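# Load six cart bottles into fridge and close door

## Task

Move all six bottles from the cart into the refrigerator so each one stands upright there, then close the refrigerator door completely. A glass bottle must never drop any real distance, and the door must never be slammed, whether opening or closing it. When finished, release everything and move the robot away. The robot must not fall over or be left leaning. Anything that stays in place only because the robot is holding or pushing it at the end does not count.

## Robot and tools

Robot: TidyBot++, a mobile base (0.54 m long, 0.50 m wide, 0.38 m tall) on four powered casters, carrying one seven-joint arm with a two-finger gripper. The shoulder sits 0.12 m ahead of the base centre at 0.68 m height. Cameras: base_camera (fixed on the base, looking forward and down) and wrist_camera (fisheye, looks along the hand).

Frames: the base frame has its origin on the floor below the base centre, x forward, y left, z up. hand_pose is reported in it: the point between the finger pads, with its z axis running out along the fingers and y along the closing direction. The odometry frame is the base frame as it was at the scene start; base_odometry counts wheel rotation only, so slip shows up as travel and drift of a few cm and several degrees builds up. Heading is positive to the left, in -3.142 to 3.142. base_tilt is in degrees, forward and right positive.

execute_actions: argument actions is a list holding one action or nothing (empty list = just report state and images). An action may contain base, joints, speeds; its motions start together. base holds exactly one key, each a relative offset from where the base last measured itself: translate_m (metres, forward +), strafe_m (metres, left +), rotate_rad (radians, counter-clockwise +); ranges -2 to 2, -2 to 2, -6.3 to 6.3. joints holds absolute targets by name, in radians: joint_1_rad (any angle; positive turns the arm clockwise from above, opposite to rotate_rad), joint_2_rad shoulder -2.249 to 2.249, joint_3_rad any angle, joint_4_rad elbow -2.579 to 2.579, joint_5_rad any angle, joint_6_rad wrist -2.099 to 2.099, joint_7_rad any angle (hand pointing down: positive is counter-clockwise from above; at 1.57 fingers open left/right). gripper_pos is 0 (open, about 85 mm gap) to 1 (closed), gap roughly 85 x (1 - gripper_pos) mm. Unlimited joints take the short way round, so turn in steps under half a revolution. speeds caps top speed for that action: translate_m and strafe_m 0.05 to 0.5 m/s, rotate_rad 0.1 to 1.57 rad/s (top of range is default). A base move needing over 8.667 s is refused; an action runs at most 15 s. Bad keys or out-of-range values refuse the whole call. Omitted joints or base may keep pushing toward old targets. cameras: list of base_camera, wrist_camera or all; omitted/null means all, [] means none.

Arm geometry: upper arm 0.42 m, forearm 0.31 m, hand 0.31 m to the hand point. With joint_1_rad 0, joint_3_rad 3.14, joint_5_rad 0 the arm is in the base's x-z plane; segment tilts from vertical (forward +) are j2, j2-j4, j2-j4-j6, and the hand point's forward and upward offsets from the shoulder are the sums of length x sin and length x cos of those. A down-pointing hand reaches at most about 0.94 m high, only near the base. The arm starts folded, hand down.

wait: seconds 0 to 10; commands nothing, returns state and images. zoom_image: camera plus region [x0, y0, x1, y1] in pixels of that camera's latest full image, at most 504 x 504. read_manual: licence texts only. finished_scene: pass scene, the current scene's number; irreversible, reports success. A reply with no tool call ends everything.

Results: base_status and joint_status give how each motion ended. done = reached (for the base, wheels turned enough even if slipping; the base may have stopped short after pushing into something). off_target = rested away from target, may still push. contact_stop / time_out = target dropped, holding in place. 'joint command not followed' with a cause line means a self-collision check withheld arm targets (gripper still acts); withheld targets may be retried on later actions until replaced. on_its_own lists uncommanded motion. For the gripper at 1, done means empty; off_target means something is held. motor_effort is percent of maximum, peak in brackets, noisy. 'ARM HIT' means a hard hit on the base or itself. If a result reports a stop, later motion calls in that reply are skipped.

Practicalities: joint friction leaves errors of a cm or two; fix by sending last command + (wanted - read). Held loads make the arm sag; never command a joint to its current reading while holding something. Trust camera images over hand_pose. Camera calibration (K, distortion, T_world_to_cam in the base frame) is given per camera and is slightly uncertain.

Avoid: dropping glass bottles, swinging the fridge door hard, driving while the arm is caught on something high (tipping risk above about 0.8 m), hard pushes or pulls with a raised hand, and driving the arm into objects: a torque sensor at its limit (104.5 N m joints 1-4, 51.3 N m joints 5-7) freezes the arm 10 s. Holding loads heats motors; MOTOR HOT warns at 60 C, and at 75 C an OVER-TEMPERATURE FAULT lets the arm sink and reports limit_stop_at_motor_heat. Loose objects may occasionally be nudged. Fewer and shorter robot motions are better.

Each tool is called after "Call:" by a JSON object that holds its "fn" and its "kwargs".

## Session

Call:
{"fn": "execute_actions", "kwargs": {"actions": []}}

Scene clock: 0.00 s.
base_odometry: x=+0.000 y=+0.000 heading=+0.000 (m, m, rad; odometry frame)
base_tilt: forward=+0.3 right=-0.4 (deg)
base_status: not commanded
joint_positions: joint_1_rad=-0.025 joint_2_rad=-0.313 joint_3_rad=+3.131 joint_4_rad=-2.509 joint_5_rad=+0.030 joint_6_rad=-0.838 joint_7_rad=+1.587 gripper_pos=+0.000
joint_status: not commanded
motor_effort: joint_1_rad=+1 joint_2_rad=-4 joint_3_rad=+1 joint_4_rad=+14 joint_5_rad=+0 joint_6_rad=+1 joint_7_rad=+1 (%)
hand_pose: x=+0.2779 y=-0.0003 z=+0.5887 quat_wxyz=(+0.013, +0.998, +0.035, +0.054) (m; base frame)
pictures: base_camera, wrist_camera
Images, in order (width x height): base_camera 644x364, wrist_camera 644x476.

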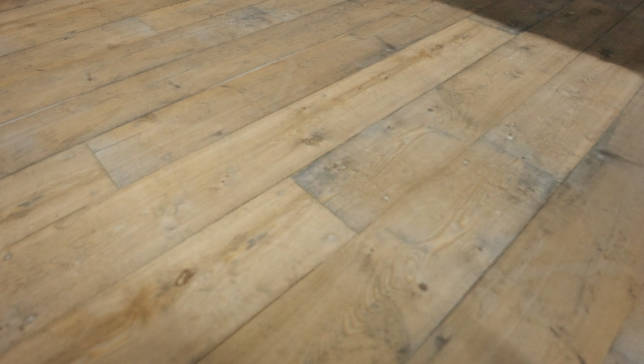

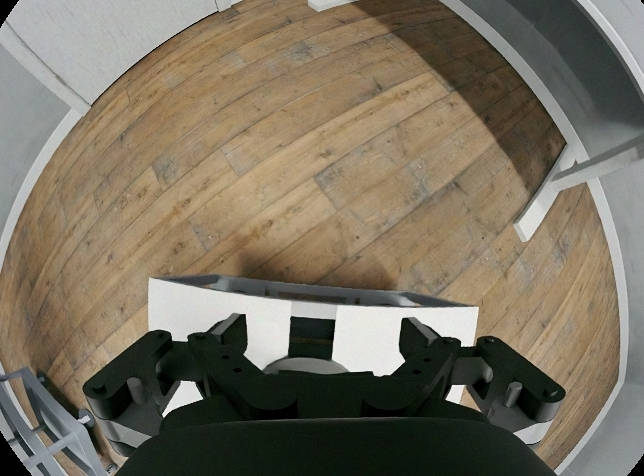

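Call:
{"fn": "execute_actions", "kwargs": {"actions": [{"joints":{"joint_6_rad":0.45,"joint_7_rad":1.57}}], "cameras": ["wrist_camera"]}}

Call:
{"fn": "execute_actions", "kwargs": {"actions": [{"joints":{"joint_1_rad":-2.0}}], "cameras": ["wrist_camera"]}}

Call:
{"fn": "execute_actions", "kwargs": {"actions": [{"joints":{"joint_1_rad":-4.0}}], "cameras": ["wrist_camera"]}}

Scene clock: 3.80 s.
base_odometry: x=+0.000 y=+0.000 heading=+0.000 (m, m, rad; odometry frame)
base_tilt: forward=+0.4 right=-0.4 (deg)
base_status: not commanded
joint_positions: joint_1_rad=-0.025 joint_2_rad=-0.313 joint_3_rad=+3.131 joint_4_rad=-2.508 joint_5_rad=+0.030 joint_6_rad=+0.446 joint_7_rad=+1.587 gripper_pos=+0.000
joint_status: all done
motor_effort: joint_1_rad=+0(0) joint_2_rad=-9(9) joint_3_rad=+1(1) joint_4_rad=+19(20) joint_5_rad=-1(0) joint_6_rad=+8(8) joint_7_rad=+0(0) (%)
hand_pose: x=+0.5504 y=+0.0209 z=+0.8431 quat_wxyz=(-0.001, +0.767, +0.035, +0.641) (m; base frame)
pictures: wrist_camera
camera_calibration (this result's frames):
wrist_camera: T_world_to_cam=[[0.0213288, -0.995861, 0.0883566, -0.0707486], [-0.164924, -0.0906706, -0.98213, 0.975443], [0.986076, 0.00637555, -0.166175, -0.269511], [0, 0, 0, 1]] pos_world=[0.428141, 0.0197065, 0.919477]
Images, in order (width x height): wrist_camera 644x476.

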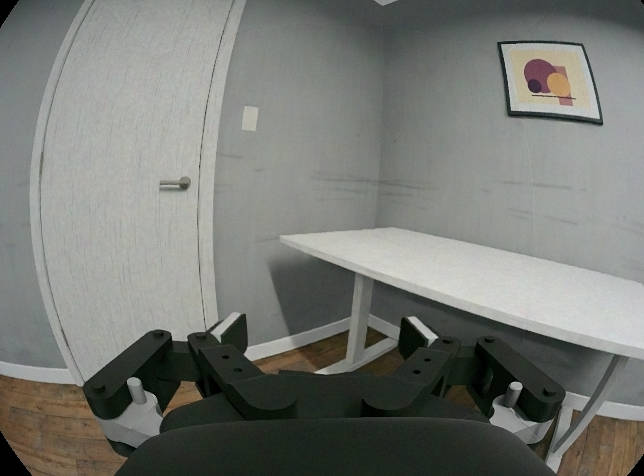

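Scene clock: 6.90 s.
base_odometry: x=+0.000 y=+0.000 heading=+0.000 (m, m, rad; odometry frame)
base_tilt: forward=+0.4 right=-0.4 (deg)
base_status: not commanded
joint_positions: joint_1_rad=-1.982 joint_2_rad=-0.313 joint_3_rad=+3.131 joint_4_rad=-2.508 joint_5_rad=+0.030 joint_6_rad=+0.446 joint_7_rad=+1.587 gripper_pos=+0.000
joint_status: all done
motor_effort: joint_1_rad=+0(2) joint_2_rad=-8(9) joint_3_rad=+1(2) joint_4_rad=+19(20) joint_5_rad=-1(1) joint_6_rad=+8(8) joint_7_rad=+0(1) (%)
hand_pose: x=-0.0632 y=+0.3916 z=+0.8431 quat_wxyz=(-0.533, +0.399, +0.656, +0.357) (m; base frame)
pictures: wrist_camera
camera_calibration (this result's frames):
wrist_camera: T_world_to_cam=[[0.914168, 0.395587, 0.0883564, -0.176996], [0.146207, -0.118509, -0.98213, 0.938419], [-0.378047, 0.91075, -0.166175, -0.10718], [0, 0, 0, 1]] pos_world=[-0.0159185, 0.278843, 0.919477]
Images, in order (width x height): wrist_camera 644x476.

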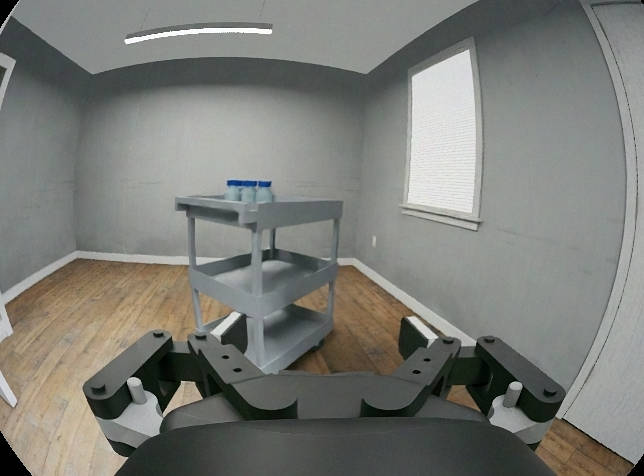

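Scene clock: 10.00 s.
base_odometry: x=+0.000 y=+0.000 heading=+0.000 (m, m, rad; odometry frame)
base_tilt: forward=+0.3 right=-0.4 (deg)
base_status: not commanded
joint_positions: joint_1_rad=-3.983 joint_2_rad=-0.313 joint_3_rad=+3.131 joint_4_rad=-2.508 joint_5_rad=+0.030 joint_6_rad=+0.446 joint_7_rad=+1.587 gripper_pos=+0.000
joint_status: all done
motor_effort: joint_1_rad=-1(1) joint_2_rad=-9(9) joint_3_rad=+1(2) joint_4_rad=+18(19) joint_5_rad=-1(1) joint_6_rad=+8(8) joint_7_rad=+0(1) (%)
hand_pose: x=-0.1612 y=-0.3286 z=+0.8431 quat_wxyz=(-0.588, -0.336, +0.690, -0.255) (m; base frame)
pictures: wrist_camera
camera_calibration (this result's frames):
wrist_camera: T_world_to_cam=[[-0.740176, 0.666583, 0.0883565, 0.0198705], [0.0469053, 0.182266, -0.98213, 0.950236], [-0.670776, -0.722804, -0.166175, -0.0723455], [0, 0, 0, 1]] pos_world=[-0.0783911, -0.238733, 0.919477]
Images, in order (width x height): wrist_camera 644x476.

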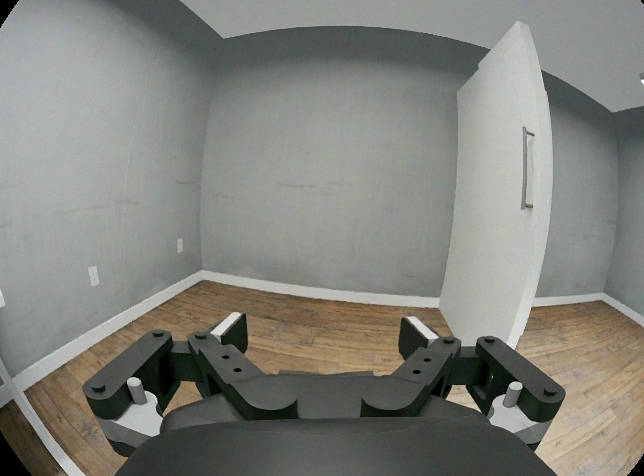

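Call:
{"fn": "execute_actions", "kwargs": {"actions": [{"base":{"rotate_rad":-2.43},"joints":{"joint_1_rad":0.6}}], "cameras": []}}

Call:
{"fn": "execute_actions", "kwargs": {"actions": [{"base":{"strafe_m":-0.6}}]}}

Scene clock: 16.07 s.
base_odometry: x=+0.000 y=+0.000 heading=-2.430 (m, m, rad; odometry frame)
base_tilt: forward=+0.3 right=-0.4 (deg)
base_status: done
joint_positions: joint_1_rad=-5.663 joint_2_rad=-0.313 joint_3_rad=+3.131 joint_4_rad=-2.508 joint_5_rad=+0.030 joint_6_rad=+0.446 joint_7_rad=+1.587 gripper_pos=+0.000
joint_status: all done
motor_effort: joint_1_rad=+0(1) joint_2_rad=-9(9) joint_3_rad=+1(2) joint_4_rad=+19(19) joint_5_rad=-1(1) joint_6_rad=+8(8) joint_7_rad=+1(0) (%)
hand_pose: x=+0.4763 y=-0.2426 z=+0.8431 quat_wxyz=(-0.202, -0.738, +0.210, -0.609) (m; base frame)
pictures: none
No camera images: the call's "cameras" was empty. Leave "cameras" out to get every camera's image.

Scene clock: 18.63 s.
base_odometry: x=-0.392 y=+0.455 heading=-2.430 (m, m, rad; odometry frame)
base_tilt: forward=+0.4 right=-0.4 (deg)
base_status: done
joint_positions: joint_1_rad=-5.665 joint_2_rad=-0.313 joint_3_rad=+3.131 joint_4_rad=-2.508 joint_5_rad=+0.030 joint_6_rad=+0.446 joint_7_rad=+1.587 gripper_pos=+0.000
joint_status: not commanded
motor_effort: joint_1_rad=+0(1) joint_2_rad=-8(10) joint_3_rad=+1(3) joint_4_rad=+19(20) joint_5_rad=+0(1) joint_6_rad=+8(8) joint_7_rad=+1(0) (%)
hand_pose: x=+0.4768 y=-0.2419 z=+0.8431 quat_wxyz=(-0.202, -0.738, +0.209, -0.609) (m; base frame)
pictures: base_camera, wrist_camera
camera_calibration (this result's frames):
wrist_camera: T_world_to_cam=[[-0.579947, -0.809849, 0.0883564, 0.000803376], [-0.186358, 0.0263016, -0.98213, 0.977994], [0.793052, -0.586049, -0.166175, -0.246541], [0, 0, 0, 1]] pos_world=[0.378243, -0.169557, 0.919477]
Images, in order (width x height): base_camera 644x364, wrist_camera 644x476.

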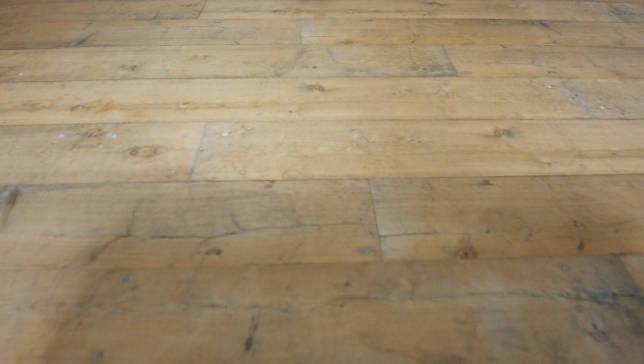

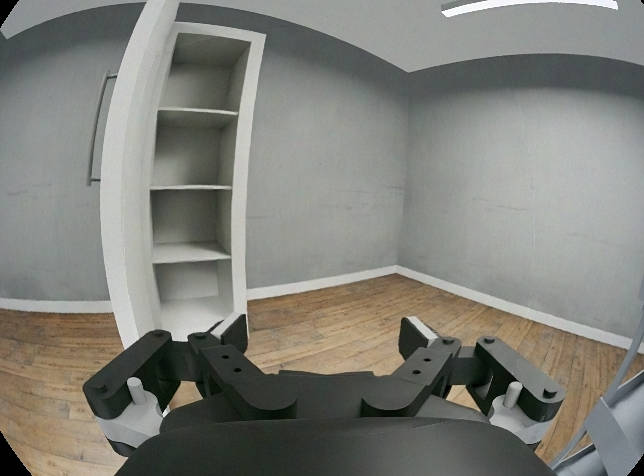

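Call:
{"fn": "execute_actions", "kwargs": {"actions": [{"joints":{"joint_2_rad":-0.3,"joint_4_rad":-1.6,"joint_6_rad":-0.9}}], "cameras": []}}

Call:
{"fn": "execute_actions", "kwargs": {"actions": [{"joints":{"joint_1_rad":1.8}}], "cameras": ["wrist_camera"]}}

Scene clock: 24.47 s.
base_odometry: x=-0.392 y=+0.455 heading=-2.430 (m, m, rad; odometry frame)
base_tilt: forward=+0.4 right=-0.4 (deg)
base_status: not commanded
joint_positions: joint_1_rad=-5.665 joint_2_rad=-0.313 joint_3_rad=+3.131 joint_4_rad=-1.611 joint_5_rad=+0.030 joint_6_rad=-0.876 joint_7_rad=+1.587 gripper_pos=+0.000
joint_status: all done
motor_effort: joint_1_rad=+0(0) joint_2_rad=-10(11) joint_3_rad=+1(1) joint_4_rad=+20(22) joint_5_rad=+0(0) joint_6_rad=+7(10) joint_7_rad=+0(0) (%)
hand_pose: x=+0.4689 y=-0.2492 z=+0.9900 quat_wxyz=(-0.158, -0.848, +0.254, -0.438) (m; base frame)
pictures: none
No camera images: the call's "cameras" was empty. Leave "cameras" out to get every camera's image.

Scene clock: 26.93 s.
base_odometry: x=-0.392 y=+0.455 heading=-2.430 (m, m, rad; odometry frame)
base_tilt: forward=+0.3 right=-0.3 (deg)
base_status: not commanded
joint_positions: joint_1_rad=-4.500 joint_2_rad=-0.313 joint_3_rad=+3.131 joint_4_rad=-1.611 joint_5_rad=+0.030 joint_6_rad=-0.876 joint_7_rad=+1.587 gripper_pos=+0.000
joint_status: all done
motor_effort: joint_1_rad=+0(0) joint_2_rad=-10(11) joint_3_rad=+1(2) joint_4_rad=+22(21) joint_5_rad=-1(0) joint_6_rad=+7(7) joint_7_rad=+0(0) (%)
hand_pose: x=+0.0283 y=-0.4199 z=+0.9900 quat_wxyz=(-0.373, -0.568, +0.679, -0.279) (m; base frame)
pictures: wrist_camera
camera_calibration (this result's frames):
wrist_camera: T_world_to_cam=[[-0.972584, 0.209923, 0.100061, 0.0112198], [0.0370612, 0.564693, -0.824468, 1.10708], [-0.229578, -0.798157, -0.556992, 0.356047], [0, 0, 0, 1]] pos_world=[0.0516232, -0.343334, 1.10994]
Images, in order (width x height): wrist_camera 644x476.

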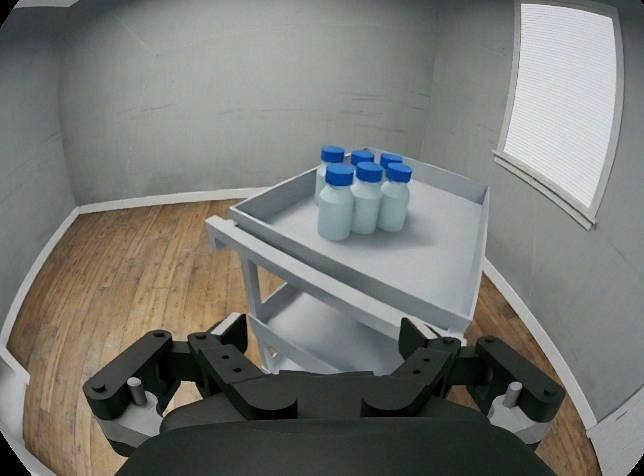

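Call:
{"fn": "execute_actions", "kwargs": {"actions": [{"base":{"strafe_m":0.12},"joints":{"joint_1_rad":1.59,"gripper_pos":0.2}}], "cameras": []}}

Call:
{"fn": "execute_actions", "kwargs": {"actions": [{"base":{"translate_m":-0.2},"joints":{"joint_2_rad":0.26,"joint_4_rad":-1.688,"joint_6_rad":0.198,"joint_3_rad":3.15,"joint_5_rad":-0.03}}], "cameras": ["wrist_camera"]}}

Scene clock: 35.40 s.
base_odometry: x=-0.313 y=+0.364 heading=-2.430 (m, m, rad; odometry frame)
base_tilt: forward=+0.3 right=-0.4 (deg)
base_status: done
joint_positions: joint_1_rad=-4.677 joint_2_rad=-0.306 joint_3_rad=+3.131 joint_4_rad=-1.611 joint_5_rad=+0.030 joint_6_rad=-0.877 joint_7_rad=+1.587 gripper_pos=+0.200
joint_status: all done
motor_effort: joint_1_rad=+0(0) joint_2_rad=-11(13) joint_3_rad=+1(2) joint_4_rad=+20(22) joint_5_rad=+0(0) joint_6_rad=+7(8) joint_7_rad=+0(1) (%)
hand_pose: x=+0.1033 y=-0.4311 z=+0.9873 quat_wxyz=(-0.344, -0.627, +0.627, -0.308) (m; base frame)
pictures: none
No camera images: the call's "cameras" was empty. Leave "cameras" out to get every camera's image.

Scene clock: 37.23 s.
base_odometry: x=-0.162 y=+0.494 heading=-2.431 (m, m, rad; odometry frame)
base_tilt: forward=+0.4 right=-0.4 (deg)
base_status: done
joint_positions: joint_1_rad=-4.680 joint_2_rad=+0.262 joint_3_rad=+3.142 joint_4_rad=-1.677 joint_5_rad=+0.001 joint_6_rad=+0.174 joint_7_rad=+1.587 gripper_pos=+0.200
joint_status: all done
motor_effort: joint_1_rad=+0(1) joint_2_rad=-33(35) joint_3_rad=+1(4) joint_4_rad=+22(21) joint_5_rad=-1(1) joint_6_rad=+8(7) joint_7_rad=+0(0) (%)
hand_pose: x=+0.0966 y=-0.7074 z=+0.9151 quat_wxyz=(-0.460, -0.542, +0.551, -0.438) (m; base frame)
pictures: wrist_camera
camera_calibration (this result's frames):
wrist_camera: T_world_to_cam=[[-0.996056, 0.0630224, 0.0624612, 0.0783192], [-0.0497397, 0.186359, -0.981222, 1.08928], [-0.0734792, -0.980458, -0.18249, -0.386284], [0, 0, 0, 1]] pos_world=[0.103807, -0.586668, 0.993436]
Images, in order (width x height): wrist_camera 644x476.

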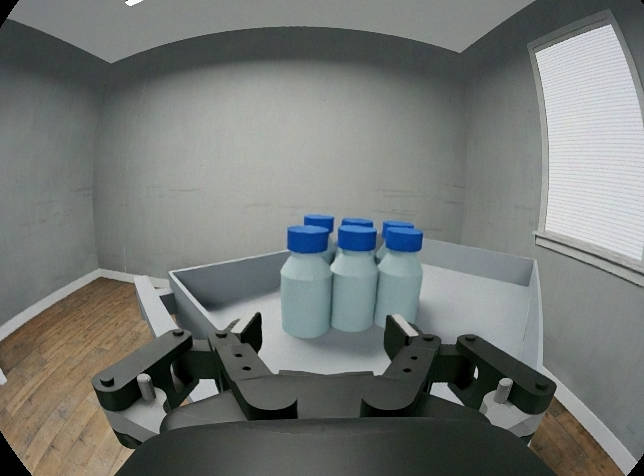

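Call:
{"fn": "execute_actions", "kwargs": {"actions": [{"base":{"translate_m":0.015}}], "cameras": []}}

Call:
{"fn": "execute_actions", "kwargs": {"actions": [{"base":{"strafe_m":-0.14},"speeds":{"strafe_m":0.2}}], "cameras": ["wrist_camera"]}}

Scene clock: 41.53 s.
base_odometry: x=-0.173 y=+0.485 heading=-2.431 (m, m, rad; odometry frame)
base_tilt: forward=+0.3 right=-0.4 (deg)
base_status: done
joint_positions: joint_1_rad=-4.689 joint_2_rad=+0.262 joint_3_rad=+3.145 joint_4_rad=-1.677 joint_5_rad=+0.000 joint_6_rad=+0.174 joint_7_rad=+1.587 gripper_pos=+0.200
joint_status: not commanded
motor_effort: joint_1_rad=-1(3) joint_2_rad=-33(34) joint_3_rad=+1(1) joint_4_rad=+21(22) joint_5_rad=-1(1) joint_6_rad=+8(9) joint_7_rad=+0(1) (%)
hand_pose: x=+0.1013 y=-0.7076 z=+0.9150 quat_wxyz=(-0.459, -0.543, +0.549, -0.439) (m; base frame)
pictures: none
No camera images: the call's "cameras" was empty. Leave "cameras" out to get every camera's image.

Scene clock: 43.00 s.
base_odometry: x=-0.264 y=+0.591 heading=-2.431 (m, m, rad; odometry frame)
base_tilt: forward=+0.3 right=-0.4 (deg)
base_status: done
joint_positions: joint_1_rad=-4.689 joint_2_rad=+0.262 joint_3_rad=+3.145 joint_4_rad=-1.677 joint_5_rad=+0.000 joint_6_rad=+0.175 joint_7_rad=+1.587 gripper_pos=+0.200
joint_status: not commanded
motor_effort: joint_1_rad=+0(0) joint_2_rad=-34(36) joint_3_rad=+1(0) joint_4_rad=+21(23) joint_5_rad=-1(1) joint_6_rad=+8(8) joint_7_rad=+0(0) (%)
hand_pose: x=+0.1013 y=-0.7075 z=+0.9150 quat_wxyz=(-0.459, -0.543, +0.549, -0.439) (m; base frame)
pictures: wrist_camera
camera_calibration (this result's frames):
wrist_camera: T_world_to_cam=[[-0.996415, 0.0568173, 0.0626863, 0.078448], [-0.0511312, 0.1859, -0.981237, 1.08932], [-0.0674047, -0.980925, -0.182328, -0.38708], [0, 0, 0, 1]] pos_world=[0.107774, -0.586658, 0.99339]
Images, in order (width x height): wrist_camera 644x476.

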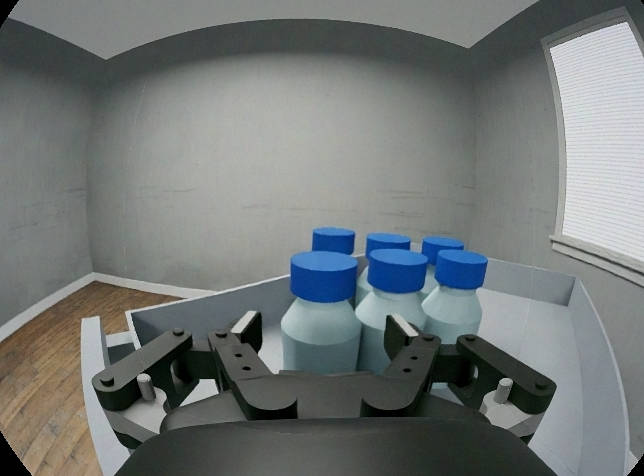

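Call:
{"fn": "execute_actions", "kwargs": {"actions": [{"base":{"strafe_m":-0.07},"speeds":{"strafe_m":0.1}}], "cameras": ["wrist_camera"]}}

Scene clock: 47.27 s.
base_odometry: x=-0.310 y=+0.644 heading=-2.431 (m, m, rad; odometry frame)
base_tilt: forward=+0.4 right=-0.3 (deg)
base_status: done
joint_positions: joint_1_rad=-4.689 joint_2_rad=+0.261 joint_3_rad=+3.145 joint_4_rad=-1.678 joint_5_rad=+0.000 joint_6_rad=+0.175 joint_7_rad=+1.587 gripper_pos=+0.200
joint_status: not commanded
motor_effort: joint_1_rad=+0(1) joint_2_rad=-33(36) joint_3_rad=+1(1) joint_4_rad=+22(21) joint_5_rad=-1(1) joint_6_rad=+8(9) joint_7_rad=+0(0) (%)
hand_pose: x=+0.1013 y=-0.7073 z=+0.9154 quat_wxyz=(-0.459, -0.543, +0.549, -0.439) (m; base frame)
pictures: wrist_camera
camera_calibration (this result's frames):
wrist_camera: T_world_to_cam=[[-0.996415, 0.0568544, 0.0626554, 0.078472], [-0.0511275, 0.185411, -0.98133, 1.08936], [-0.0674099, -0.981015, -0.18184, -0.387306], [0, 0, 0, 1]] pos_world=[0.107779, -0.586395, 0.993682]
Images, in order (width x height): wrist_camera 644x476.

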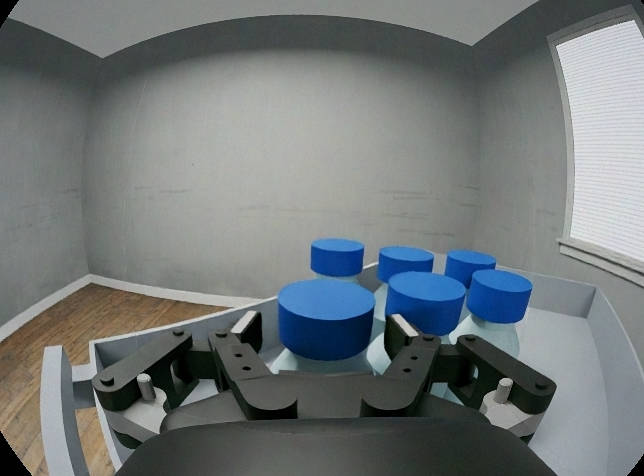

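Call:
{"fn": "execute_actions", "kwargs": {"actions": [{"base":{"strafe_m":-0.028},"speeds":{"strafe_m":0.05}}], "cameras": ["wrist_camera"]}}

Call:
{"fn": "execute_actions", "kwargs": {"actions": [{"joints":{"gripper_pos":1}}], "cameras": ["wrist_camera"]}}

Scene clock: 49.60 s.
base_odometry: x=-0.328 y=+0.666 heading=-2.432 (m, m, rad; odometry frame)
base_tilt: forward=+0.4 right=-0.3 (deg)
base_status: done
joint_positions: joint_1_rad=-4.689 joint_2_rad=+0.261 joint_3_rad=+3.145 joint_4_rad=-1.678 joint_5_rad=+0.000 joint_6_rad=+0.175 joint_7_rad=+1.587 gripper_pos=+0.200
joint_status: not commanded
motor_effort: joint_1_rad=+0(2) joint_2_rad=-33(35) joint_3_rad=+1(2) joint_4_rad=+21(22) joint_5_rad=+0(1) joint_6_rad=+8(8) joint_7_rad=+0(1) (%)
hand_pose: x=+0.1014 y=-0.7072 z=+0.9155 quat_wxyz=(-0.459, -0.543, +0.549, -0.439) (m; base frame)
pictures: wrist_camera
camera_calibration (this result's frames):
wrist_camera: T_world_to_cam=[[-0.996419, 0.0567942, 0.0626417, 0.0784854], [-0.0511408, 0.185181, -0.981373, 1.08938], [-0.0673363, -0.981062, -0.181613, -0.387466], [0, 0, 0, 1]] pos_world=[0.107825, -0.586317, 0.993801]
Images, in order (width x height): wrist_camera 644x476.

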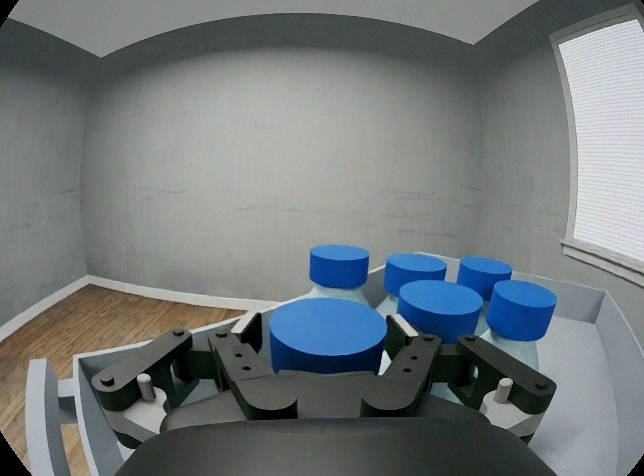

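Scene clock: 50.60 s.
base_odometry: x=-0.328 y=+0.666 heading=-2.432 (m, m, rad; odometry frame)
base_tilt: forward=+0.4 right=-0.4 (deg)
base_status: not commanded
joint_positions: joint_1_rad=-4.689 joint_2_rad=+0.261 joint_3_rad=+3.145 joint_4_rad=-1.678 joint_5_rad=-0.002 joint_6_rad=+0.175 joint_7_rad=+1.587 gripper_pos=+0.422
joint_status: gripper_pos off_target (ended at +0.422, target +1.000)
motor_effort: joint_1_rad=-1(1) joint_2_rad=-32(33) joint_3_rad=+1(0) joint_4_rad=+21(22) joint_5_rad=+0(0) joint_6_rad=+8(8) joint_7_rad=+1(1) (%)
hand_pose: x=+0.1013 y=-0.7072 z=+0.9156 quat_wxyz=(-0.459, -0.542, +0.549, -0.440) (m; base frame)
pictures: wrist_camera
camera_calibration (this result's frames):
wrist_camera: T_world_to_cam=[[-0.996501, 0.0576194, 0.0605506, 0.0808646], [-0.0489517, 0.184878, -0.981542, 1.08918], [-0.0677503, -0.981071, -0.18141, -0.387622], [0, 0, 0, 1]] pos_world=[0.107637, -0.586309, 0.993862]
Images, in order (width x height): wrist_camera 644x476.

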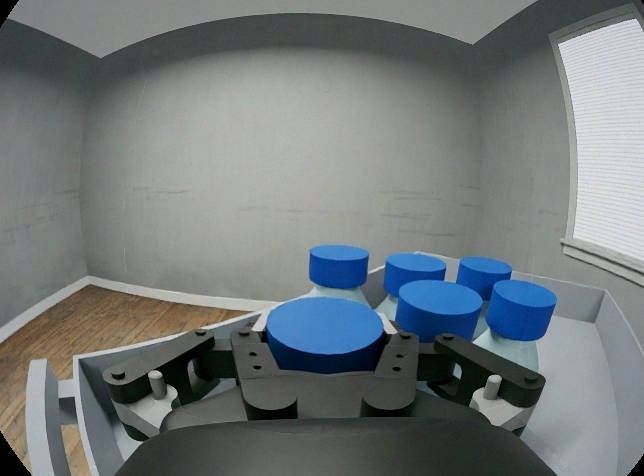

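Call:
{"fn": "execute_actions", "kwargs": {"actions": [{"joints":{"joint_2_rad":0.2,"joint_4_rad":-1.17,"joint_6_rad":-0.36}}], "cameras": ["wrist_camera"]}}

Call:
{"fn": "execute_actions", "kwargs": {"actions": [{"base":{"translate_m":0.5},"joints":{"joint_1_rad":0.02}}]}}

Scene clock: 56.10 s.
base_odometry: x=-0.328 y=+0.666 heading=-2.432 (m, m, rad; odometry frame)
base_tilt: forward=+0.4 right=-0.4 (deg)
base_status: not commanded
joint_positions: joint_1_rad=-4.689 joint_2_rad=+0.237 joint_3_rad=+3.145 joint_4_rad=-1.206 joint_5_rad=-0.002 joint_6_rad=-0.360 joint_7_rad=+1.587 gripper_pos=+0.422
joint_status: all done
motor_effort: joint_1_rad=+1(0) joint_2_rad=-40(43) joint_3_rad=+1(0) joint_4_rad=+28(28) joint_5_rad=-1(0) joint_6_rad=+12(14) joint_7_rad=+0(1) (%)
hand_pose: x=+0.1015 y=-0.7135 z=+1.0586 quat_wxyz=(-0.447, -0.552, +0.558, -0.429) (m; base frame)
pictures: wrist_camera
camera_calibration (this result's frames):
wrist_camera: T_world_to_cam=[[-0.996638, 0.0541219, 0.0615042, 0.0693345], [-0.0478743, 0.224472, -0.973304, 1.25011], [-0.0664831, -0.972976, -0.221127, -0.320111], [0, 0, 0, 1]] pos_world=[0.107668, -0.595829, 1.14169]
Images, in order (width x height): wrist_camera 644x476.

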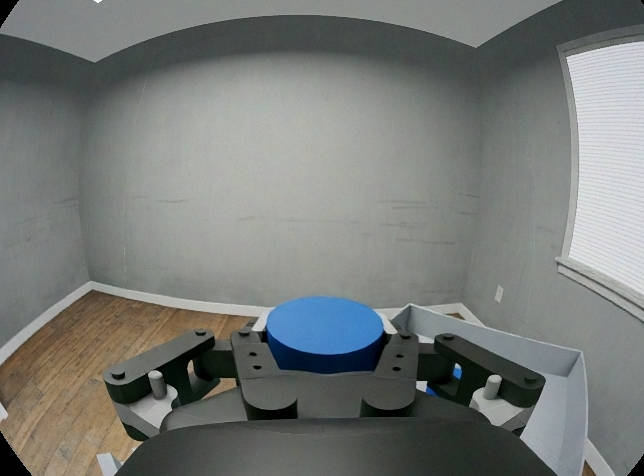

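Scene clock: 58.90 s.
base_odometry: x=-0.708 y=+0.340 heading=-2.432 (m, m, rad; odometry frame)
base_tilt: forward=+0.4 right=-0.4 (deg)
base_status: done
joint_positions: joint_1_rad=-6.254 joint_2_rad=+0.245 joint_3_rad=+3.145 joint_4_rad=-1.206 joint_5_rad=-0.004 joint_6_rad=-0.362 joint_7_rad=+1.587 gripper_pos=+0.422
joint_status: all done
motor_effort: joint_1_rad=+0(5) joint_2_rad=-40(45) joint_3_rad=+1(4) joint_4_rad=+27(29) joint_5_rad=+0(1) joint_6_rad=+12(12) joint_7_rad=+1(0) (%)
hand_pose: x=+0.8351 y=-0.0214 z=+1.0524 quat_wxyz=(-0.014, -0.788, +0.007, -0.616) (m; base frame)
pictures: base_camera, wrist_camera
camera_calibration (this result's frames):
wrist_camera: T_world_to_cam=[[-0.0589112, -0.996478, 0.0596779, -0.040278], [-0.234275, -0.0443114, -0.97116, 1.2715], [0.970384, -0.0711933, -0.230839, -0.435738], [0, 0, 0, 1]] pos_world=[0.718341, -0.0148158, 1.13665]
Images, in order (width x height): base_camera 644x364, wrist_camera 644x476.

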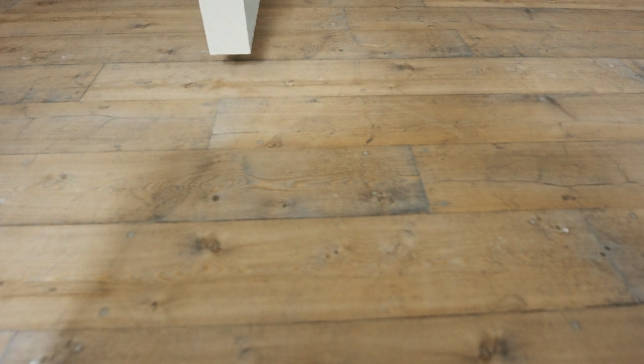

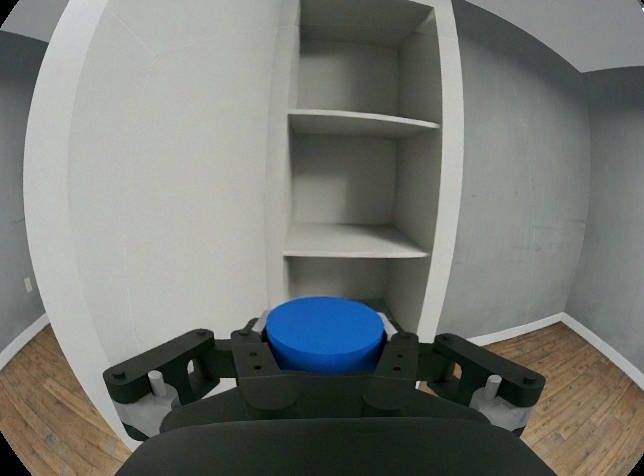

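Call:
{"fn": "execute_actions", "kwargs": {"actions": [{"base":{"strafe_m":-0.17},"joints":{"joint_6_rad":-0.3,"joint_1_rad":-0.15}}], "cameras": []}}

Call:
{"fn": "execute_actions", "kwargs": {"actions": [{"base":{"translate_m":0.55}}]}}

Scene clock: 66.53 s.
base_odometry: x=-0.819 y=+0.469 heading=-2.432 (m, m, rad; odometry frame)
base_tilt: forward=+0.4 right=-0.4 (deg)
base_status: done
joint_positions: joint_1_rad=-6.425 joint_2_rad=+0.245 joint_3_rad=+3.151 joint_4_rad=-1.206 joint_5_rad=-0.004 joint_6_rad=-0.353 joint_7_rad=+1.587 gripper_pos=+0.422
joint_status: all done
motor_effort: joint_1_rad=+0(3) joint_2_rad=-40(41) joint_3_rad=+0(3) joint_4_rad=+28(28) joint_5_rad=+0(0) joint_6_rad=+12(13) joint_7_rad=+0(1) (%)
hand_pose: x=+0.8294 y=+0.0978 z=+1.0554 quat_wxyz=(+0.037, -0.783, -0.058, -0.619) (m; base frame)
pictures: none
No camera images: the call's "cameras" was empty. Leave "cameras" out to get every camera's image.

Scene clock: 69.00 s.
base_odometry: x=-1.236 y=+0.110 heading=-2.432 (m, m, rad; odometry frame)
base_tilt: forward=+0.4 right=-0.4 (deg)
base_status: done
joint_positions: joint_1_rad=-6.425 joint_2_rad=+0.241 joint_3_rad=+3.151 joint_4_rad=-1.206 joint_5_rad=-0.004 joint_6_rad=-0.349 joint_7_rad=+1.587 gripper_pos=+0.422
joint_status: not commanded
motor_effort: joint_1_rad=+0(1) joint_2_rad=-39(42) joint_3_rad=+1(1) joint_4_rad=+28(29) joint_5_rad=+0(0) joint_6_rad=+12(13) joint_7_rad=+0(0) (%)
hand_pose: x=+0.8281 y=+0.0976 z=+1.0598 quat_wxyz=(+0.037, -0.780, -0.058, -0.622) (m; base frame)
pictures: base_camera, wrist_camera
camera_calibration (this result's frames):
wrist_camera: T_world_to_cam=[[0.105267, -0.9926, 0.0605316, -0.0598402], [-0.205991, -0.0813143, -0.975169, 1.26675], [0.972875, 0.0901837, -0.213027, -0.455464], [0, 0, 0, 1]] pos_world=[0.710348, 0.084683, 1.14189]
Images, in order (width x height): base_camera 644x364, wrist_camera 644x476.

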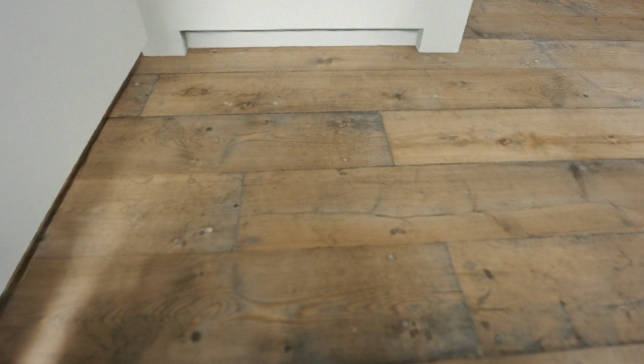

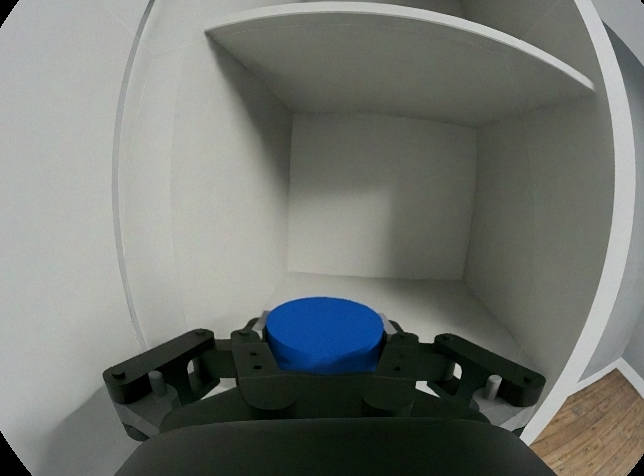

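Call:
{"fn": "execute_actions", "kwargs": {"actions": [{"base":{"translate_m":0.3},"speeds":{"translate_m":0.3}}]}}

Scene clock: 73.80 s.
base_odometry: x=-1.464 y=-0.085 heading=-2.432 (m, m, rad; odometry frame)
base_tilt: forward=+0.4 right=-0.4 (deg)
base_status: done
joint_positions: joint_1_rad=-6.425 joint_2_rad=+0.239 joint_3_rad=+3.151 joint_4_rad=-1.206 joint_5_rad=-0.004 joint_6_rad=-0.348 joint_7_rad=+1.587 gripper_pos=+0.422
joint_status: not commanded
motor_effort: joint_1_rad=+0(2) joint_2_rad=-39(43) joint_3_rad=+1(1) joint_4_rad=+28(29) joint_5_rad=+0(0) joint_6_rad=+12(12) joint_7_rad=-1(0) (%)
hand_pose: x=+0.8275 y=+0.0975 z=+1.0613 quat_wxyz=(+0.037, -0.779, -0.058, -0.623) (m; base frame)
pictures: base_camera, wrist_camera
camera_calibration (this result's frames):
wrist_camera: T_world_to_cam=[[0.105117, -0.992621, 0.0604469, -0.0597406], [-0.203606, -0.080978, -0.975698, 1.26664], [0.973393, 0.0902555, -0.210616, -0.457503], [0, 0, 0, 1]] pos_world=[0.709506, 0.0845622, 1.14311]
Images, in order (width x height): base_camera 644x364, wrist_camera 644x476.

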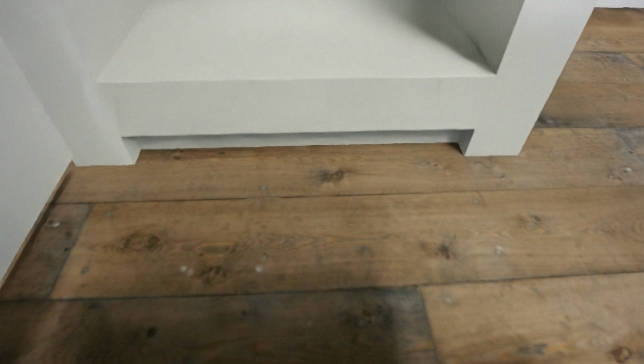

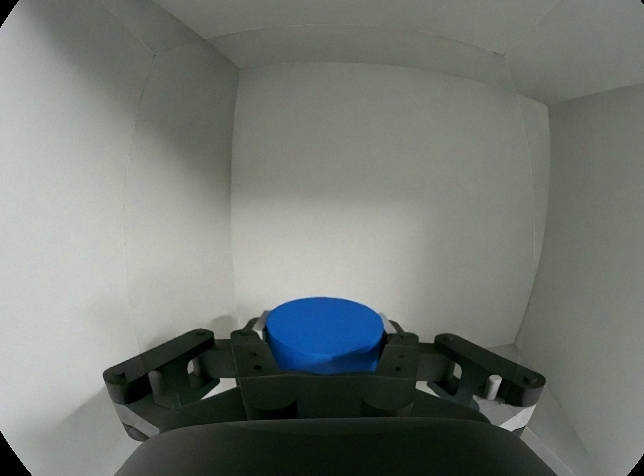

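Call:
{"fn": "execute_actions", "kwargs": {"actions": [{"base":{"translate_m":0.11},"speeds":{"translate_m":0.2},"joints":{"joint_1_rad":-0.21}}], "cameras": []}}

Call:
{"fn": "execute_actions", "kwargs": {"actions": [{"joints":{"joint_2_rad":0.27,"joint_6_rad":-0.24}}], "cameras": ["wrist_camera"]}}

Scene clock: 77.80 s.
base_odometry: x=-1.548 y=-0.157 heading=-2.432 (m, m, rad; odometry frame)
base_tilt: forward=+0.4 right=-0.4 (deg)
base_status: done
joint_positions: joint_1_rad=-6.485 joint_2_rad=+0.239 joint_3_rad=+3.148 joint_4_rad=-1.206 joint_5_rad=-0.004 joint_6_rad=-0.348 joint_7_rad=+1.587 gripper_pos=+0.422
joint_status: all done
motor_effort: joint_1_rad=+0(4) joint_2_rad=-40(43) joint_3_rad=+1(3) joint_4_rad=+28(29) joint_5_rad=-1(0) joint_6_rad=+12(13) joint_7_rad=+0(0) (%)
hand_pose: x=+0.8199 y=+0.1415 z=+1.0616 quat_wxyz=(+0.057, -0.777, -0.082, -0.622) (m; base frame)
pictures: none
No camera images: the call's "cameras" was empty. Leave "cameras" out to get every camera's image.

Scene clock: 78.80 s.
base_odometry: x=-1.548 y=-0.157 heading=-2.432 (m, m, rad; odometry frame)
base_tilt: forward=+0.4 right=-0.4 (deg)
base_status: not commanded
joint_positions: joint_1_rad=-6.485 joint_2_rad=+0.306 joint_3_rad=+3.148 joint_4_rad=-1.206 joint_5_rad=-0.004 joint_6_rad=-0.290 joint_7_rad=+1.587 gripper_pos=+0.422
joint_status: all done
motor_effort: joint_1_rad=+0(1) joint_2_rad=-43(45) joint_3_rad=+1(1) joint_4_rad=+28(29) joint_5_rad=-1(1) joint_6_rad=+12(12) joint_7_rad=+0(0) (%)
hand_pose: x=+0.8478 y=+0.1471 z=+1.0303 quat_wxyz=(+0.057, -0.780, -0.082, -0.618) (m; base frame)
pictures: wrist_camera
camera_calibration (this result's frames):
wrist_camera: T_world_to_cam=[[0.167628, -0.983998, 0.0604049, -0.0649134], [-0.206497, -0.0949581, -0.973828, 1.24713], [0.963981, 0.150767, -0.21911, -0.480435], [0, 0, 0, 1]] pos_world=[0.73154, 0.126985, 1.11315]
Images, in order (width x height): wrist_camera 644x476.

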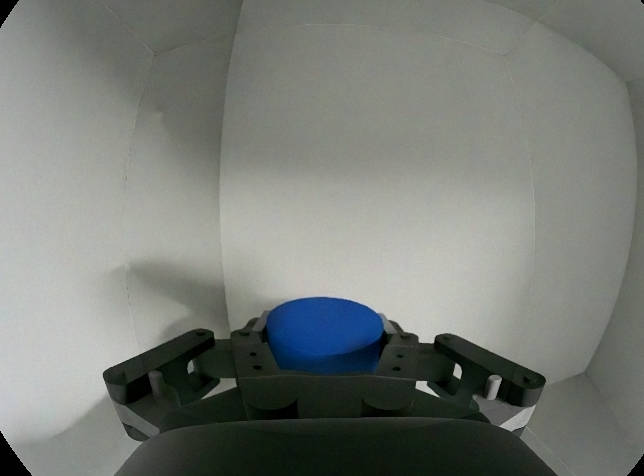

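Call:
{"fn": "execute_actions", "kwargs": {"actions": [{"joints":{"joint_4_rad":-1.26,"joint_6_rad":-0.15}}], "cameras": []}}

Scene clock: 81.20 s.
base_odometry: x=-1.548 y=-0.157 heading=-2.432 (m, m, rad; odometry frame)
base_tilt: forward=+0.4 right=-0.4 (deg)
base_status: not commanded
joint_positions: joint_1_rad=-6.485 joint_2_rad=+0.302 joint_3_rad=+3.148 joint_4_rad=-1.264 joint_5_rad=-0.004 joint_6_rad=-0.190 joint_7_rad=+1.587 gripper_pos=+0.422
joint_status: all done
motor_effort: joint_1_rad=-1(0) joint_2_rad=-39(43) joint_3_rad=+1(1) joint_4_rad=+25(27) joint_5_rad=+0(0) joint_6_rad=+11(12) joint_7_rad=+0(1) (%)
hand_pose: x=+0.8497 y=+0.1474 z=+1.0279 quat_wxyz=(+0.058, -0.765, -0.081, -0.636) (m; base frame)
pictures: none
No camera images: the call's "cameras" was empty. Leave "cameras" out to get every camera's image.

Call:
{"fn": "execute_actions", "kwargs": {"actions": [{"joints":{"joint_4_rad":-1.30}}], "cameras": []}}

Scene clock: 82.90 s.
base_odometry: x=-1.548 y=-0.157 heading=-2.432 (m, m, rad; odometry frame)
base_tilt: forward=+0.3 right=-0.4 (deg)
base_status: not commanded
joint_positions: joint_1_rad=-6.485 joint_2_rad=+0.288 joint_3_rad=+3.148 joint_4_rad=-1.287 joint_5_rad=-0.004 joint_6_rad=-0.176 joint_7_rad=+1.587 gripper_pos=+0.422
joint_status: all done
motor_effort: joint_1_rad=+0(1) joint_2_rad=-36(39) joint_3_rad=+0(1) joint_4_rad=+23(25) joint_5_rad=+0(0) joint_6_rad=+8(11) joint_7_rad=+1(0) (%)
hand_pose: x=+0.8447 y=+0.1463 z=+1.0279 quat_wxyz=(+0.058, -0.764, -0.081, -0.638) (m; base frame)
pictures: none
No camera images: the call's "cameras" was empty. Leave "cameras" out to get every camera's image.

Contact at z≈1.028. Release and back out.

Call:
{"fn": "execute_actions", "kwargs": {"actions": [{"joints":{"gripper_pos":0.2}}], "cameras": []}}

Call:
{"fn": "execute_actions", "kwargs": {"actions": [{"base":{"translate_m":-0.5}}], "cameras": ["wrist_camera"]}}

Scene clock: 85.40 s.
base_odometry: x=-1.548 y=-0.157 heading=-2.432 (m, m, rad; odometry frame)
base_tilt: forward=+0.4 right=-0.4 (deg)
base_status: not commanded
joint_positions: joint_1_rad=-6.485 joint_2_rad=+0.285 joint_3_rad=+3.148 joint_4_rad=-1.287 joint_5_rad=-0.004 joint_6_rad=-0.176 joint_7_rad=+1.587 gripper_pos=+0.200
joint_status: all done
motor_effort: joint_1_rad=+0(1) joint_2_rad=-35(36) joint_3_rad=+1(1) joint_4_rad=+23(22) joint_5_rad=+0(0) joint_6_rad=+8(8) joint_7_rad=+0(0) (%)
hand_pose: x=+0.8435 y=+0.1461 z=+1.0305 quat_wxyz=(+0.058, -0.763, -0.080, -0.639) (m; base frame)
pictures: none
No camera images: the call's "cameras" was empty. Leave "cameras" out to get every camera's image.

Scene clock: 87.87 s.
base_odometry: x=-1.169 y=+0.169 heading=-2.432 (m, m, rad; odometry frame)
base_tilt: forward=+0.3 right=-0.4 (deg)
base_status: done
joint_positions: joint_1_rad=-6.487 joint_2_rad=+0.268 joint_3_rad=+3.148 joint_4_rad=-1.289 joint_5_rad=-0.004 joint_6_rad=-0.173 joint_7_rad=+1.587 gripper_pos=+0.200
joint_status: not commanded
motor_effort: joint_1_rad=+0(4) joint_2_rad=-34(40) joint_3_rad=+1(3) joint_4_rad=+23(23) joint_5_rad=-1(0) joint_6_rad=+8(8) joint_7_rad=+0(0) (%)
hand_pose: x=+0.8374 y=+0.1455 z=+1.0428 quat_wxyz=(+0.059, -0.757, -0.080, -0.646) (m; base frame)
pictures: wrist_camera
camera_calibration (this result's frames):
wrist_camera: T_world_to_cam=[[0.163864, -0.984772, 0.0580714, -0.05985], [-0.136797, -0.0809822, -0.987283, 1.2106], [0.976952, 0.153836, -0.147984, -0.552953], [0, 0, 0, 1]] pos_world=[0.715622, 0.124163, 1.11685]
Images, in order (width x height): wrist_camera 644x476.

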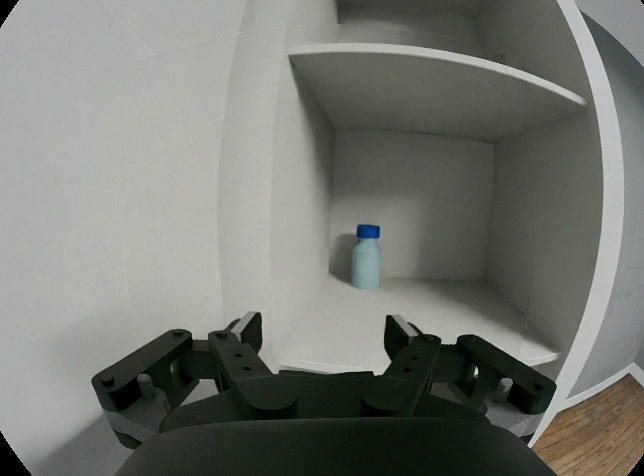

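Call:
{"fn": "execute_actions", "kwargs": {"actions": [{"base":{"translate_m":-0.4},"joints":{"joint_1_rad":1.59}}], "cameras": []}}

Call:
{"fn": "execute_actions", "kwargs": {"actions": [{"base":{"strafe_m":0.27}}], "cameras": []}}

Call:
{"fn": "execute_actions", "kwargs": {"actions": [{"base":{"translate_m":-0.62},"joints":{"joint_2_rad":0.26,"joint_4_rad":-1.688,"joint_6_rad":0.198}}], "cameras": ["wrist_camera"]}}

Scene clock: 99.87 s.
base_odometry: x=-0.865 y=+0.430 heading=-2.432 (m, m, rad; odometry frame)
base_tilt: forward=+0.3 right=-0.4 (deg)
base_status: done
joint_positions: joint_1_rad=-4.704 joint_2_rad=+0.268 joint_3_rad=+3.155 joint_4_rad=-1.290 joint_5_rad=-0.004 joint_6_rad=-0.172 joint_7_rad=+1.587 gripper_pos=+0.200
joint_status: all done
motor_effort: joint_1_rad=+0(4) joint_2_rad=-34(37) joint_3_rad=+1(2) joint_4_rad=+23(23) joint_5_rad=-1(1) joint_6_rad=+8(9) joint_7_rad=+0(1) (%)
hand_pose: x=+0.1059 y=-0.7330 z=+1.0426 quat_wxyz=(-0.467, -0.536, +0.540, -0.450) (m; base frame)
pictures: none
No camera images: the call's "cameras" was empty. Leave "cameras" out to get every camera's image.

Scene clock: 101.70 s.
base_odometry: x=-0.689 y=+0.225 heading=-2.432 (m, m, rad; odometry frame)
base_tilt: forward=+0.3 right=-0.4 (deg)
base_status: done
joint_positions: joint_1_rad=-4.704 joint_2_rad=+0.264 joint_3_rad=+3.155 joint_4_rad=-1.290 joint_5_rad=-0.004 joint_6_rad=-0.172 joint_7_rad=+1.587 gripper_pos=+0.200
joint_status: not commanded
motor_effort: joint_1_rad=+1(1) joint_2_rad=-35(38) joint_3_rad=+1(0) joint_4_rad=+23(23) joint_5_rad=+0(0) joint_6_rad=+8(9) joint_7_rad=+0(0) (%)
hand_pose: x=+0.1059 y=-0.7316 z=+1.0453 quat_wxyz=(-0.468, -0.536, +0.539, -0.451) (m; base frame)
pictures: none
No camera images: the call's "cameras" was empty. Leave "cameras" out to get every camera's image.

Scene clock: 104.30 s.
base_odometry: x=-0.218 y=+0.629 heading=-2.432 (m, m, rad; odometry frame)
base_tilt: forward=+0.3 right=-0.3 (deg)
base_status: done
joint_positions: joint_1_rad=-4.700 joint_2_rad=+0.264 joint_3_rad=+3.154 joint_4_rad=-1.678 joint_5_rad=-0.004 joint_6_rad=+0.172 joint_7_rad=+1.587 gripper_pos=+0.200
joint_status: all done
motor_effort: joint_1_rad=+1(4) joint_2_rad=-33(35) joint_3_rad=+1(4) joint_4_rad=+21(22) joint_5_rad=-1(1) joint_6_rad=+8(9) joint_7_rad=+0(0) (%)
hand_pose: x=+0.1040 y=-0.7079 z=+0.9128 quat_wxyz=(-0.457, -0.544, +0.550, -0.439) (m; base frame)
pictures: wrist_camera
camera_calibration (this result's frames):
wrist_camera: T_world_to_cam=[[-0.996636, 0.0547668, 0.0609706, 0.0813961], [-0.0495199, 0.190373, -0.980462, 1.08963], [-0.0653039, -0.980183, -0.18702, -0.3831], [0, 0, 0, 1]] pos_world=[0.110063, -0.587402, 0.991736]
Images, in order (width x height): wrist_camera 644x476.

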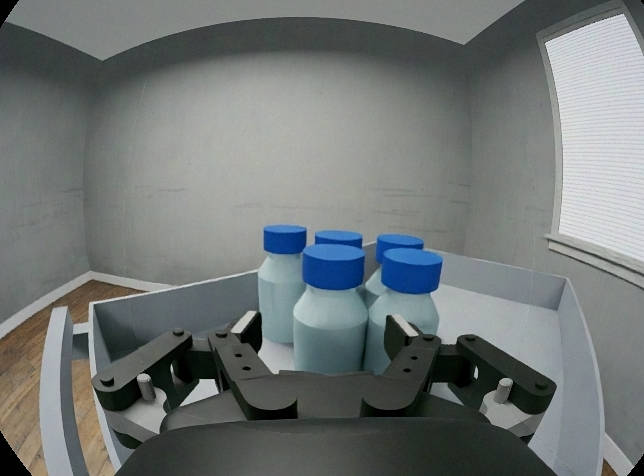

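Call:
{"fn": "execute_actions", "kwargs": {"actions": [{"base":{"translate_m":-0.007}}], "cameras": []}}

Call:
{"fn": "execute_actions", "kwargs": {"actions": [{"base":{"strafe_m":-0.11},"speeds":{"strafe_m":0.1}}], "cameras": ["wrist_camera"]}}

Scene clock: 106.23 s.
base_odometry: x=-0.213 y=+0.634 heading=-2.432 (m, m, rad; odometry frame)
base_tilt: forward=+0.3 right=-0.4 (deg)
base_status: done
joint_positions: joint_1_rad=-4.697 joint_2_rad=+0.264 joint_3_rad=+3.153 joint_4_rad=-1.678 joint_5_rad=-0.004 joint_6_rad=+0.172 joint_7_rad=+1.587 gripper_pos=+0.200
joint_status: not commanded
motor_effort: joint_1_rad=+0(4) joint_2_rad=-33(34) joint_3_rad=+1(2) joint_4_rad=+21(22) joint_5_rad=+0(0) joint_6_rad=+8(8) joint_7_rad=+0(0) (%)
hand_pose: x=+0.1019 y=-0.7078 z=+0.9129 quat_wxyz=(-0.458, -0.543, +0.550, -0.438) (m; base frame)
pictures: none
No camera images: the call's "cameras" was empty. Leave "cameras" out to get every camera's image.

Scene clock: 107.90 s.
base_odometry: x=-0.284 y=+0.717 heading=-2.433 (m, m, rad; odometry frame)
base_tilt: forward=+0.4 right=-0.3 (deg)
base_status: done
joint_positions: joint_1_rad=-4.697 joint_2_rad=+0.263 joint_3_rad=+3.153 joint_4_rad=-1.678 joint_5_rad=-0.004 joint_6_rad=+0.173 joint_7_rad=+1.587 gripper_pos=+0.200
joint_status: not commanded
motor_effort: joint_1_rad=+0(1) joint_2_rad=-33(36) joint_3_rad=+0(2) joint_4_rad=+21(23) joint_5_rad=+0(1) joint_6_rad=+8(9) joint_7_rad=+0(0) (%)
hand_pose: x=+0.1019 y=-0.7076 z=+0.9137 quat_wxyz=(-0.458, -0.543, +0.550, -0.439) (m; base frame)
pictures: wrist_camera
camera_calibration (this result's frames):
wrist_camera: T_world_to_cam=[[-0.996476, 0.057806, 0.0607757, 0.081544], [-0.0488824, 0.188581, -0.98084, 1.08941], [-0.0681596, -0.980355, -0.185091, -0.384365], [0, 0, 0, 1]] pos_world=[0.108311, -0.58697, 0.992438]
Images, in order (width x height): wrist_camera 644x476.

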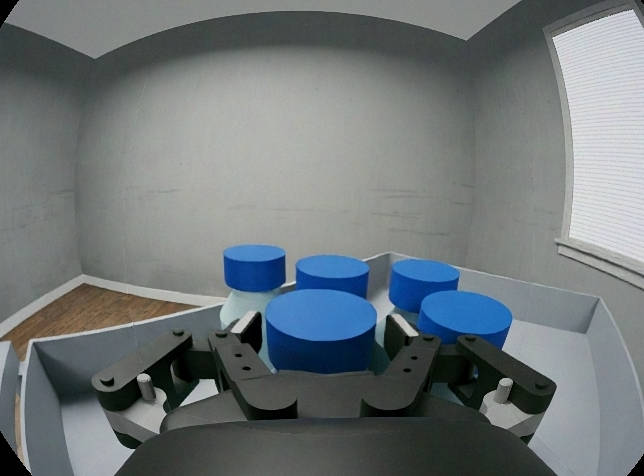

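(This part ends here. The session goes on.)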